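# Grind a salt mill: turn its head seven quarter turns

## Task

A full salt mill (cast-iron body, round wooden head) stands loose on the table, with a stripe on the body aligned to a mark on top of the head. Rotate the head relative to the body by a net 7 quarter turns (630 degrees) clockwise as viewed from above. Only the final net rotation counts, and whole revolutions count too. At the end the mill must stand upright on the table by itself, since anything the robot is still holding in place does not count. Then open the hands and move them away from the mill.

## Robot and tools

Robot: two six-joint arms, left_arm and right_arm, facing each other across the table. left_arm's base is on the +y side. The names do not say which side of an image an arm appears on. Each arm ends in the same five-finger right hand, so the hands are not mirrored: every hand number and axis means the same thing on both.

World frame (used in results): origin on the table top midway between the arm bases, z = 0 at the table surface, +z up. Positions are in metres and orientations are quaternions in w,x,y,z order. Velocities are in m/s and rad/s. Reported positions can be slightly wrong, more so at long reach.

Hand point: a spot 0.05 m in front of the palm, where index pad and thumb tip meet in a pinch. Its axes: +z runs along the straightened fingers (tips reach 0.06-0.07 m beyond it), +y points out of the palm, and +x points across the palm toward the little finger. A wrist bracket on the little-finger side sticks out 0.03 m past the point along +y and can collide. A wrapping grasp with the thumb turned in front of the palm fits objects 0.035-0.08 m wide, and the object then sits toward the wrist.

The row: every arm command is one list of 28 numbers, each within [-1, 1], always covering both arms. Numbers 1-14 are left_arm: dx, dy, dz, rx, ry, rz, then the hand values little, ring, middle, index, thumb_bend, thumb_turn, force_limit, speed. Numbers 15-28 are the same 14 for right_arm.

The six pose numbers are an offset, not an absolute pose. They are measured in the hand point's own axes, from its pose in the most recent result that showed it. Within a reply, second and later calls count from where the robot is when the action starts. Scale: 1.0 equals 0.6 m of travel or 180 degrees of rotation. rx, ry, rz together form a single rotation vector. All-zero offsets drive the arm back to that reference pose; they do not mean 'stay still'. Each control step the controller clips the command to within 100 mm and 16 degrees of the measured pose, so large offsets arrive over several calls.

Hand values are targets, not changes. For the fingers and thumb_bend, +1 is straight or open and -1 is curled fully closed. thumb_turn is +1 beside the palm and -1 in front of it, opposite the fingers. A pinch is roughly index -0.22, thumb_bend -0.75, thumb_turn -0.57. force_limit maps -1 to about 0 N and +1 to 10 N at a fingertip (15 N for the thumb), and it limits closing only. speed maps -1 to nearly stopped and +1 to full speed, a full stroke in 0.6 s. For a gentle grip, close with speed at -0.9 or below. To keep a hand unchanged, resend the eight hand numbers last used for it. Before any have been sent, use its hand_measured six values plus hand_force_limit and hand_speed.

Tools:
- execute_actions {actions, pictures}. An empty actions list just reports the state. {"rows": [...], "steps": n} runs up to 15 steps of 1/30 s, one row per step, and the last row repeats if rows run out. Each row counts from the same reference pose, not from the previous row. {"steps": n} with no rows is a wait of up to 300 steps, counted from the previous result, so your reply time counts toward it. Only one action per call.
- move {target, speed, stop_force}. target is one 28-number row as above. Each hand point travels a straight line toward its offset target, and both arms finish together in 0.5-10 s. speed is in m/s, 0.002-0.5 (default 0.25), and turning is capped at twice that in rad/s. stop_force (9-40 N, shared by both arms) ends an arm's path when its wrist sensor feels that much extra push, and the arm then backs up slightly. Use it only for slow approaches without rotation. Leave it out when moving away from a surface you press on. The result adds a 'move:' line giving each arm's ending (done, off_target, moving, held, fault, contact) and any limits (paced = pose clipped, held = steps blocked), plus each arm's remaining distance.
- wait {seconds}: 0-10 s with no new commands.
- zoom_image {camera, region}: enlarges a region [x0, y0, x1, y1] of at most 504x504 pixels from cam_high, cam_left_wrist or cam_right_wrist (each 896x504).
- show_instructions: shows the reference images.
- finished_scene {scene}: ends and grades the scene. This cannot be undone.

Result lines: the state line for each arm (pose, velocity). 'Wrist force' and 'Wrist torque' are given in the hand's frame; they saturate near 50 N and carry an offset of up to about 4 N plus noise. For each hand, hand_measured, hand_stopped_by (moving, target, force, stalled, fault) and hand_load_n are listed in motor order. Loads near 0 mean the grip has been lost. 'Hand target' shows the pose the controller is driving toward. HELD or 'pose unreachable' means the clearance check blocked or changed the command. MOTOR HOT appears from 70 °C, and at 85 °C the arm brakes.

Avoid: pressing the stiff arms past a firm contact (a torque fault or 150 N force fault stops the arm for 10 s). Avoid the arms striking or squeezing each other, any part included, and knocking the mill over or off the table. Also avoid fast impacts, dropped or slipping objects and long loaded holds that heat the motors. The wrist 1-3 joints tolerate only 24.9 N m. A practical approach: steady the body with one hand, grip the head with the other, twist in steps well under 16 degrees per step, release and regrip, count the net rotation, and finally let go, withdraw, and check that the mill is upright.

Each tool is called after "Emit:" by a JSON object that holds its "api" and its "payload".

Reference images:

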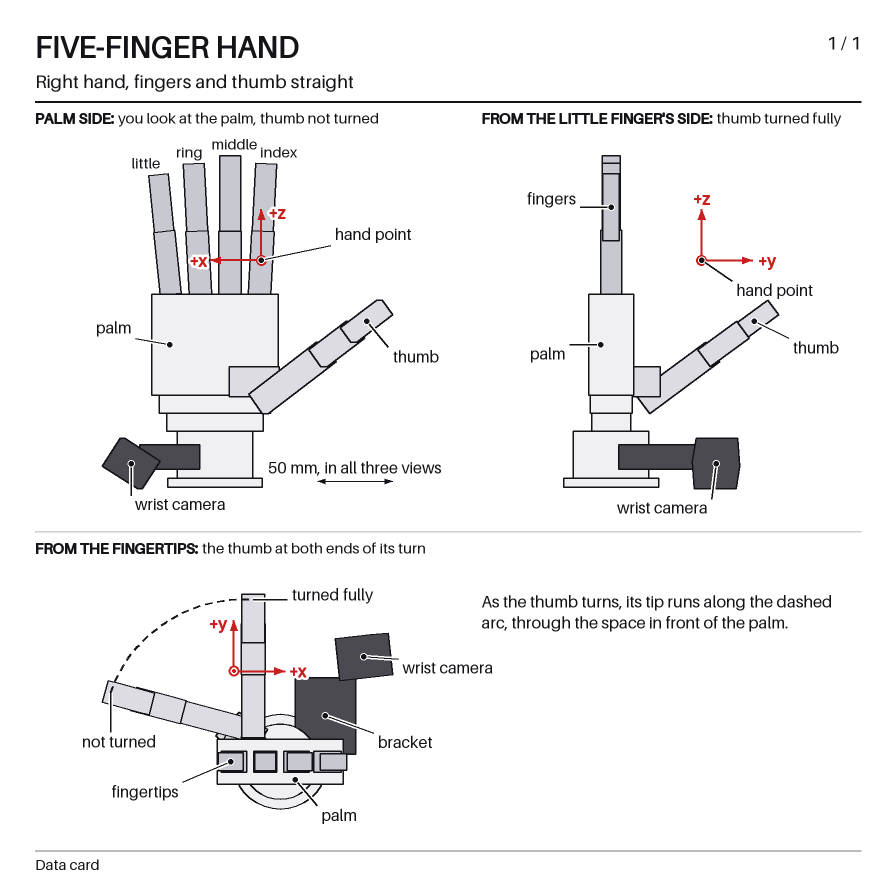

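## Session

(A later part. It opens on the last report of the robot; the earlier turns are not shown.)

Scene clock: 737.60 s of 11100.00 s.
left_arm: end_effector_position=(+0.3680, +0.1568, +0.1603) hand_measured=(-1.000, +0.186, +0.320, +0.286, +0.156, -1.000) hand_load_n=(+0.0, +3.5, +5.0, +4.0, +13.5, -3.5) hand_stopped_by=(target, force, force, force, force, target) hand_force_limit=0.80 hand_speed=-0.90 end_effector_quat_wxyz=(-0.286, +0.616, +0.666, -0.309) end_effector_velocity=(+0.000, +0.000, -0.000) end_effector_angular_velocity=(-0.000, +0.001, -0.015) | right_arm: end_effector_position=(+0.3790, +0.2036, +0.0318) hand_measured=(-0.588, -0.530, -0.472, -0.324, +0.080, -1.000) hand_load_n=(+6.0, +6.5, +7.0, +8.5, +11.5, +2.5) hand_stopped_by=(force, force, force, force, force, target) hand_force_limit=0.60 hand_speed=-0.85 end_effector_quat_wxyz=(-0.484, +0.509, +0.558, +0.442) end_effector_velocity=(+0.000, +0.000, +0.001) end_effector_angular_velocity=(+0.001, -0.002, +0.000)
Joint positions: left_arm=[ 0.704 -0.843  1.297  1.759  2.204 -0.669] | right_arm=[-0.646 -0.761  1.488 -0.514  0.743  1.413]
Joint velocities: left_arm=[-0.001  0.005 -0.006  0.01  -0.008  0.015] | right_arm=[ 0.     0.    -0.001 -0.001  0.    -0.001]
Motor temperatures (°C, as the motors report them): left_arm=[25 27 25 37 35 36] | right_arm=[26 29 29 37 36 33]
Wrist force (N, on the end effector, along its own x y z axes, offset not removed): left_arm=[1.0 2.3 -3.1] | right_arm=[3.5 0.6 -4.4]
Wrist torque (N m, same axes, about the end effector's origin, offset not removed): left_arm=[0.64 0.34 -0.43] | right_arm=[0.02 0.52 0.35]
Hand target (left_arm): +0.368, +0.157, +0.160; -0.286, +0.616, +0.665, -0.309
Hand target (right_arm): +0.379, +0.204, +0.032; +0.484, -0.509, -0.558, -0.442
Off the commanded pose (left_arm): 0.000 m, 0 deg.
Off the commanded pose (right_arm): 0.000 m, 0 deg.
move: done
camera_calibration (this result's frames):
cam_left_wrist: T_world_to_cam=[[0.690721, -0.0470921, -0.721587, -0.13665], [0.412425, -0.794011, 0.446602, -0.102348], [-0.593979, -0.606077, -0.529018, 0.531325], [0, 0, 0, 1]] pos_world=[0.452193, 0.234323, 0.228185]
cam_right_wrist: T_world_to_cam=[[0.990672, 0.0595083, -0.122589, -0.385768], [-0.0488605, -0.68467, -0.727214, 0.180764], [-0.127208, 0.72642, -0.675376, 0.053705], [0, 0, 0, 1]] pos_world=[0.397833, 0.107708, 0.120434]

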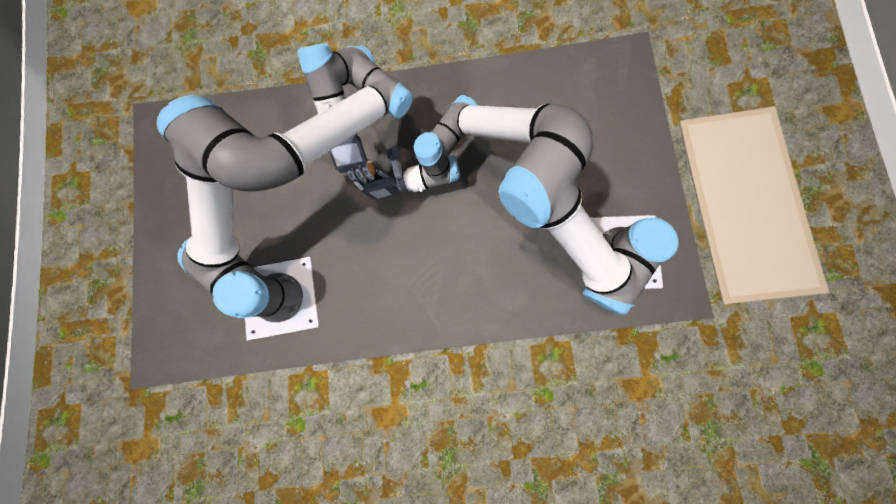

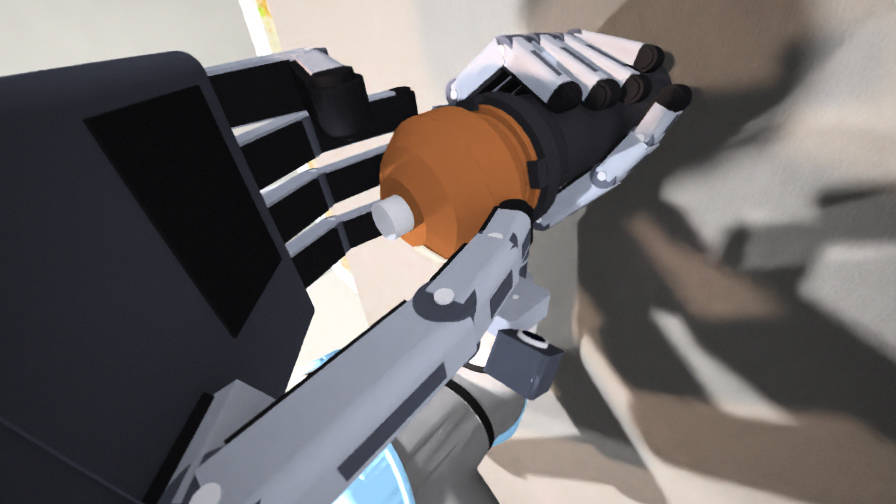

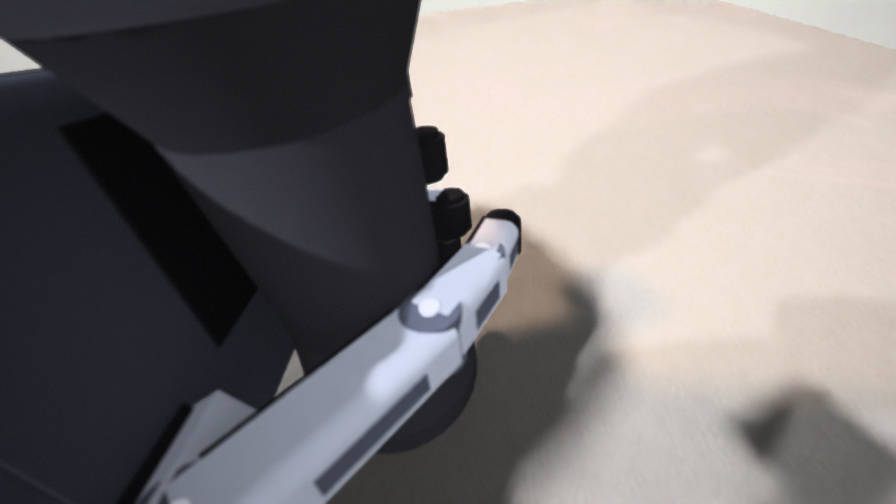

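The first stroke is complete at 210.4°, and the body tabs have not moved. Next I release, swing back, and regrasp with the same finger positions.

Emit:
{"api": "move", "payload": {"target": [0.03956,-0.00586,-0.0241,0,-0.4471,-0.3764,-1,0.42,0.52,0.5,0.6,-1,0.8,1,0,0,0,0,0,0,-1,-1,-1,-1,-1,-1,0.6,-0.85], "speed": 0.4}}

Emit:
{"api": "move", "payload": {"target": [0.03889,0.0246,0.00132,0,-0.4471,-0.3764,-1,0.42,0.52,0.5,0.6,-1,0.8,1,0,0,0,0,0,0,-1,-1,-1,-1,-1,-1,0.6,-0.85], "speed": 0.4}}

Emit:
{"api": "move", "payload": {"target": [0,0,0,0,0,0,-1,0.186,0.32,0.286,0.154,-1,0.9,-0.5,0,0,0,0,0,0,-1,-1,-1,-1,-1,-1,0.6,-0.85], "speed": 0.05}}

Scene clock: 801.87 s of 11100.00 s.
left_arm: end_effector_position=(+0.3751, +0.1810, +0.1728) hand_measured=(-1.000, +0.420, +0.520, +0.500, +0.600, -1.000) hand_load_n=(+0.0, +0.0, +0.0, +0.0, +0.0, +0.0) hand_stopped_by=(target, target, target, target, target, target) hand_force_limit=0.80 hand_speed=1.00 end_effector_quat_wxyz=(-0.073, +0.155, -0.893, +0.416) end_effector_velocity=(-0.000, +0.000, -0.001) end_effector_angular_velocity=(+0.005, -0.003, +0.012) | right_arm: end_effector_position=(+0.3790, +0.2036, +0.0318) hand_measured=(-0.588, -0.530, -0.472, -0.324, +0.080, -1.000) hand_load_n=(+6.5, +7.0, +7.5, +9.0, +11.5, +3.0) hand_stopped_by=(force, force, force, force, force, target) hand_force_limit=0.60 hand_speed=-0.85 end_effector_quat_wxyz=(-0.484, +0.509, +0.558, +0.442) end_effector_velocity=(-0.000, -0.000, -0.000) end_effector_angular_velocity=(-0.000, -0.000, +0.000)
Joint positions: left_arm=[ 0.437 -1.598  1.94   0.362  1.687 -3.042] | right_arm=[-0.646 -0.761  1.488 -0.514  0.743  1.413]
Joint velocities: left_arm=[-0.011 -0.002  0.003  0.    -0.021 -0.011] | right_arm=[ 0.     0.     0.     0.    -0.    -0.001]
Motor temperatures (°C, as the motors report them): left_arm=[25 27 25 37 35 36] | right_arm=[26 29 29 37 36 33]
Wrist force (N, on the end effector, along its own x y z axes, offset not removed): left_arm=[0.3 0.6 -3.3] | right_arm=[2.2 1.1 1.2]
Wrist torque (N m, same axes, about the end effector's origin, offset not removed): left_arm=[0.50 0.06 -0.18] | right_arm=[0.01 0.37 0.26]
Hand target (left_arm): +0.375, +0.181, +0.173; +0.073, -0.155, +0.893, -0.416
Hand target (right_arm): +0.379, +0.204, +0.032; +0.484, -0.509, -0.558, -0.442
Off the commanded pose (left_arm): 0.001 m, 0 deg.
Off the commanded pose (right_arm): 0.000 m, 0 deg.
After step 90, 58.27 s passed at rest.
move: done
camera_calibration (this result's frames):
cam_left_wrist: T_world_to_cam=[[-0.134869, 0.676916, -0.723598, 0.047599], [0.657233, 0.607619, 0.445919, -0.436972], [0.741522, -0.415432, -0.526841, 0.0209417], [0, 0, 0, 1]] pos_world=[0.278084, 0.241992, 0.24033]
cam_right_wrist: T_world_to_cam=[[0.990672, 0.0595092, -0.122589, -0.385768], [-0.04886, -0.68467, -0.727214, 0.180764], [-0.127209, 0.72642, -0.675376, 0.0537052], [0, 0, 0, 1]] pos_world=[0.397833, 0.107708, 0.120434]

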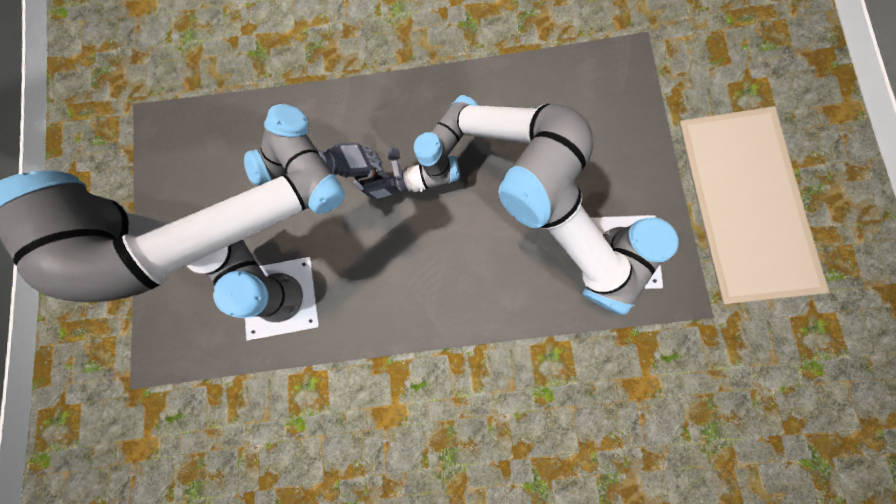

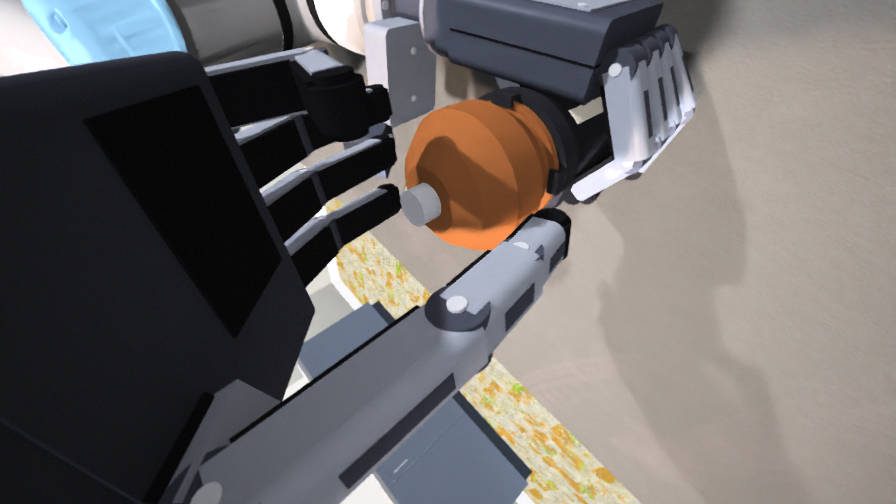

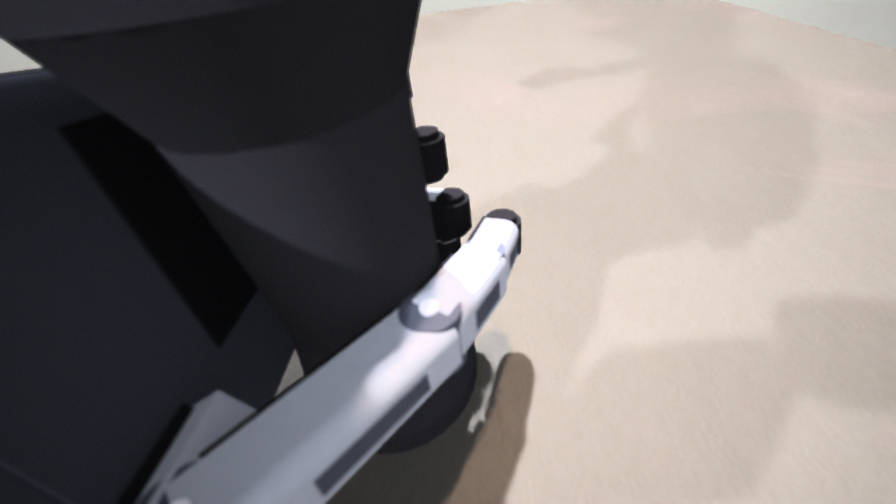

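Scene clock: 804.83 s of 11100.00 s.
left_arm: end_effector_position=(+0.3500, +0.1813, +0.1608) hand_measured=(-1.000, +0.420, +0.520, +0.500, +0.600, -1.000) hand_load_n=(+0.0, +0.0, +0.0, +0.0, +0.0, +0.0) hand_stopped_by=(target, target, target, target, target, target) hand_force_limit=0.80 hand_speed=1.00 end_effector_quat_wxyz=(-0.373, +0.803, -0.420, +0.196) end_effector_velocity=(-0.000, -0.000, -0.000) end_effector_angular_velocity=(+0.003, -0.001, +0.015) | right_arm: end_effector_position=(+0.3790, +0.2036, +0.0318) hand_measured=(-0.588, -0.530, -0.472, -0.324, +0.080, -1.000) hand_load_n=(+6.5, +7.0, +7.5, +9.0, +11.5, +3.0) hand_stopped_by=(force, force, force, force, force, target) hand_force_limit=0.60 hand_speed=-0.85 end_effector_quat_wxyz=(-0.484, +0.509, +0.558, +0.442) end_effector_velocity=(+0.000, +0.000, +0.001) end_effector_angular_velocity=(+0.001, -0.001, +0.000)
Joint positions: left_arm=[ 0.098 -1.028  1.574  1.499  0.81  -5.355] | right_arm=[-0.646 -0.761  1.488 -0.514  0.743  1.413]
Joint velocities: left_arm=[ 0.002  0.007 -0.005  0.013  0.005 -0.018] | right_arm=[ 0.    -0.    -0.    -0.001 -0.     0.001]
Motor temperatures (°C, as the motors report them): left_arm=[25 27 25 37 35 36] | right_arm=[26 29 29 37 36 33]
Wrist force (N, on the end effector, along its own x y z axes, offset not removed): left_arm=[1.2 1.3 -2.0] | right_arm=[4.5 -0.3 3.3]
Wrist torque (N m, same axes, about the end effector's origin, offset not removed): left_arm=[0.59 -0.07 -0.06] | right_arm=[-0.30 0.13 0.29]
Hand target (left_arm): +0.350, +0.181, +0.161; -0.374, +0.804, -0.420, +0.196
Hand target (right_arm): +0.379, +0.204, +0.032; +0.484, -0.509, -0.558, -0.442
Off the commanded pose (left_arm): 0.000 m, 0 deg.
Off the commanded pose (right_arm): 0.000 m, 0 deg.
move: done
camera_calibration (this result's frames):
cam_left_wrist: T_world_to_cam=[[-0.618647, -0.307619, -0.722943, 0.383063], [-0.757188, 0.478953, 0.444152, 0.103296], [0.209626, 0.822177, -0.529228, -0.0043869], [0, 0, 0, 1]] pos_world=[0.316114, 0.0719703, 0.228732]
cam_right_wrist: T_world_to_cam=[[0.990672, 0.0595092, -0.122589, -0.385768], [-0.04886, -0.68467, -0.727214, 0.180764], [-0.127209, 0.72642, -0.675376, 0.0537052], [0, 0, 0, 1]] pos_world=[0.397833, 0.107708, 0.120434]

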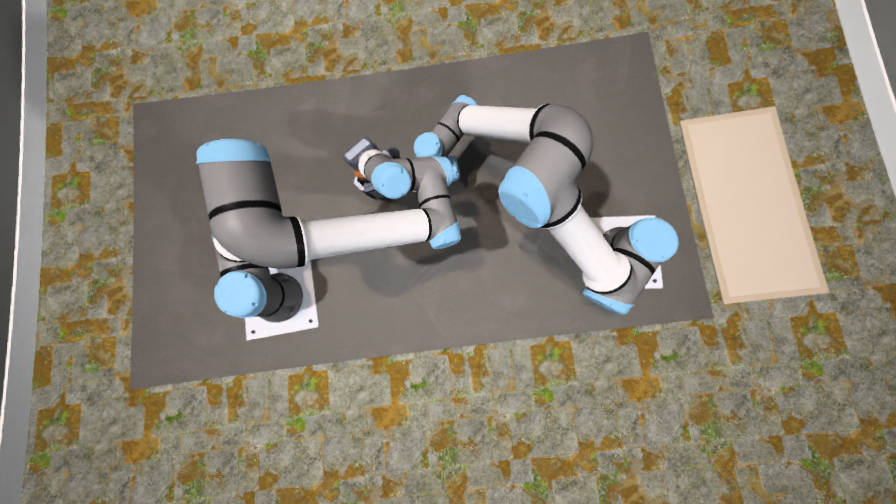

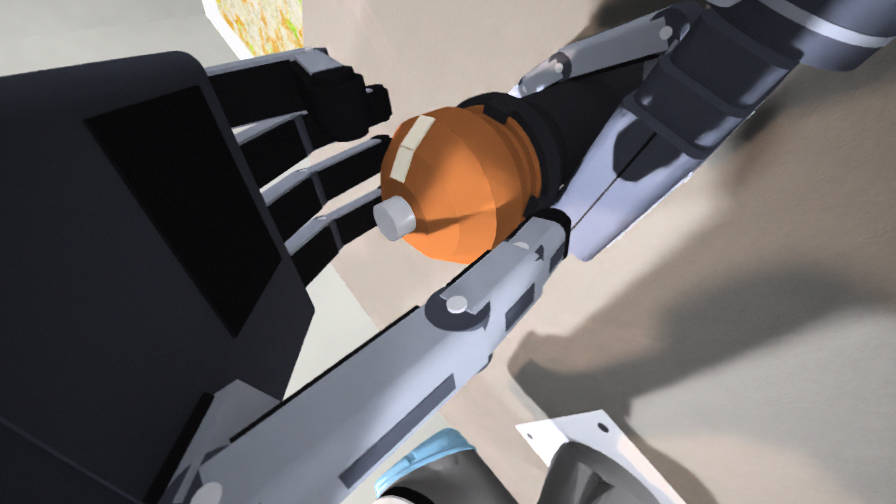

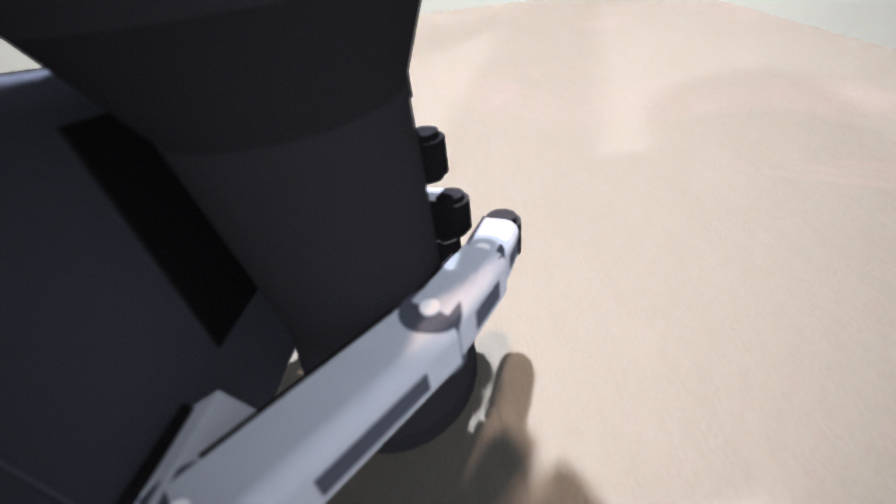

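Scene clock: 806.10 s of 11100.00 s.
left_arm: end_effector_position=(+0.3500, +0.1813, +0.1608) hand_measured=(-1.000, +0.186, +0.322, +0.288, +0.174, -1.000) hand_load_n=(+0.0, +2.0, +5.0, +5.0, +10.5, +0.5) hand_stopped_by=(target, target, target, target, stalled, target) hand_force_limit=0.90 hand_speed=-0.50 end_effector_quat_wxyz=(-0.373, +0.803, -0.420, +0.196) end_effector_velocity=(+0.000, -0.000, +0.000) end_effector_angular_velocity=(-0.001, -0.001, +0.001) | right_arm: end_effector_position=(+0.3790, +0.2036, +0.0318) hand_measured=(-0.588, -0.530, -0.472, -0.324, +0.080, -1.000) hand_load_n=(+6.5, +7.0, +7.5, +9.0, +11.5, +2.5) hand_stopped_by=(force, force, force, force, force, target) hand_force_limit=0.60 hand_speed=-0.85 end_effector_quat_wxyz=(-0.484, +0.509, +0.558, +0.442) end_effector_velocity=(-0.000, -0.000, +0.000) end_effector_angular_velocity=(+0.000, -0.001, -0.000)
Joint positions: left_arm=[ 0.098 -1.028  1.574  1.499  0.81  -5.355] | right_arm=[-0.646 -0.761  1.488 -0.514  0.743  1.413]
Joint velocities: left_arm=[-0.    -0.    -0.     0.001 -0.    -0.001] | right_arm=[ 0.    -0.     0.    -0.     0.    -0.001]
Motor temperatures (°C, as the motors report them): left_arm=[25 27 25 37 35 36] | right_arm=[26 29 29 37 36 33]
Wrist force (N, on the end effector, along its own x y z axes, offset not removed): left_arm=[3.7 -2.7 2.3] | right_arm=[1.9 1.7 1.8]
Wrist torque (N m, same axes, about the end effector's origin, offset not removed): left_arm=[0.00 -0.54 0.00] | right_arm=[0.27 0.52 0.10]
Hand target (left_arm): +0.350, +0.181, +0.161; -0.373, +0.803, -0.420, +0.196
Hand target (right_arm): +0.379, +0.204, +0.032; +0.484, -0.509, -0.558, -0.442
Off the commanded pose (left_arm): 0.000 m, 0 deg.
Off the commanded pose (right_arm): 0.000 m, 0 deg.
move: done
camera_calibration (this result's frames):
cam_left_wrist: T_world_to_cam=[[-0.61862, -0.307706, -0.722929, 0.383079], [-0.757228, 0.478911, 0.444129, 0.103336], [0.209558, 0.822169, -0.529267, -0.004379], [0, 0, 0, 1]] pos_world=[0.316147, 0.0719871, 0.228727]
cam_right_wrist: T_world_to_cam=[[0.990672, 0.0595093, -0.122589, -0.385767], [-0.04886, -0.68467, -0.727214, 0.180764], [-0.127209, 0.72642, -0.675376, 0.0537052], [0, 0, 0, 1]] pos_world=[0.397833, 0.107708, 0.120434]

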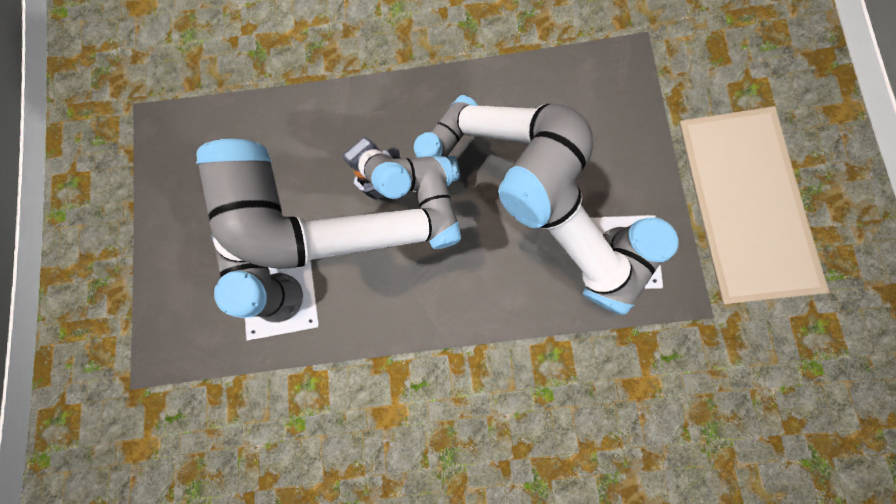

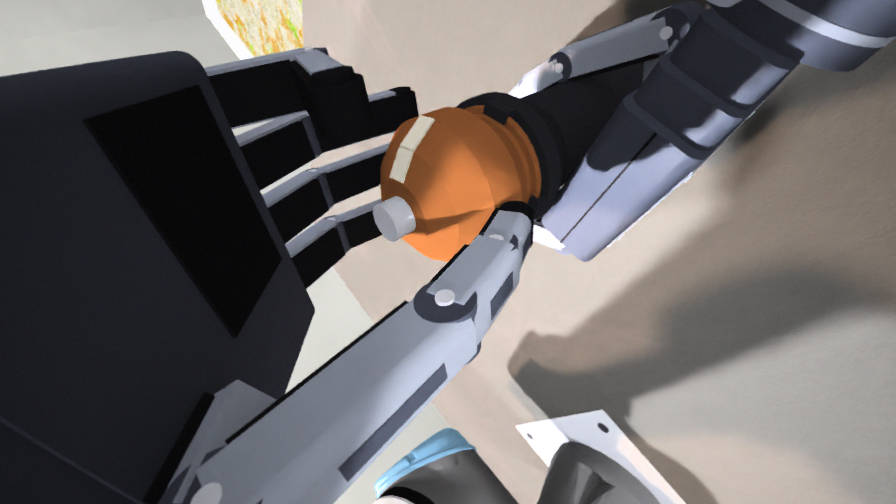

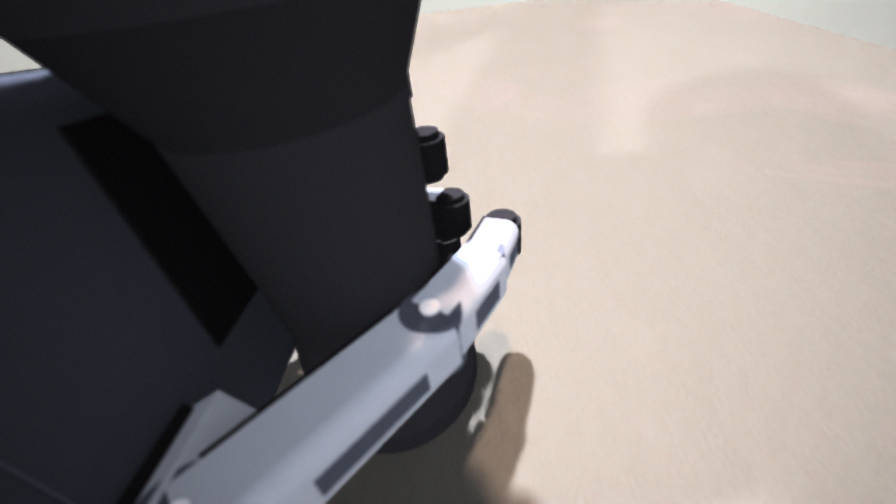

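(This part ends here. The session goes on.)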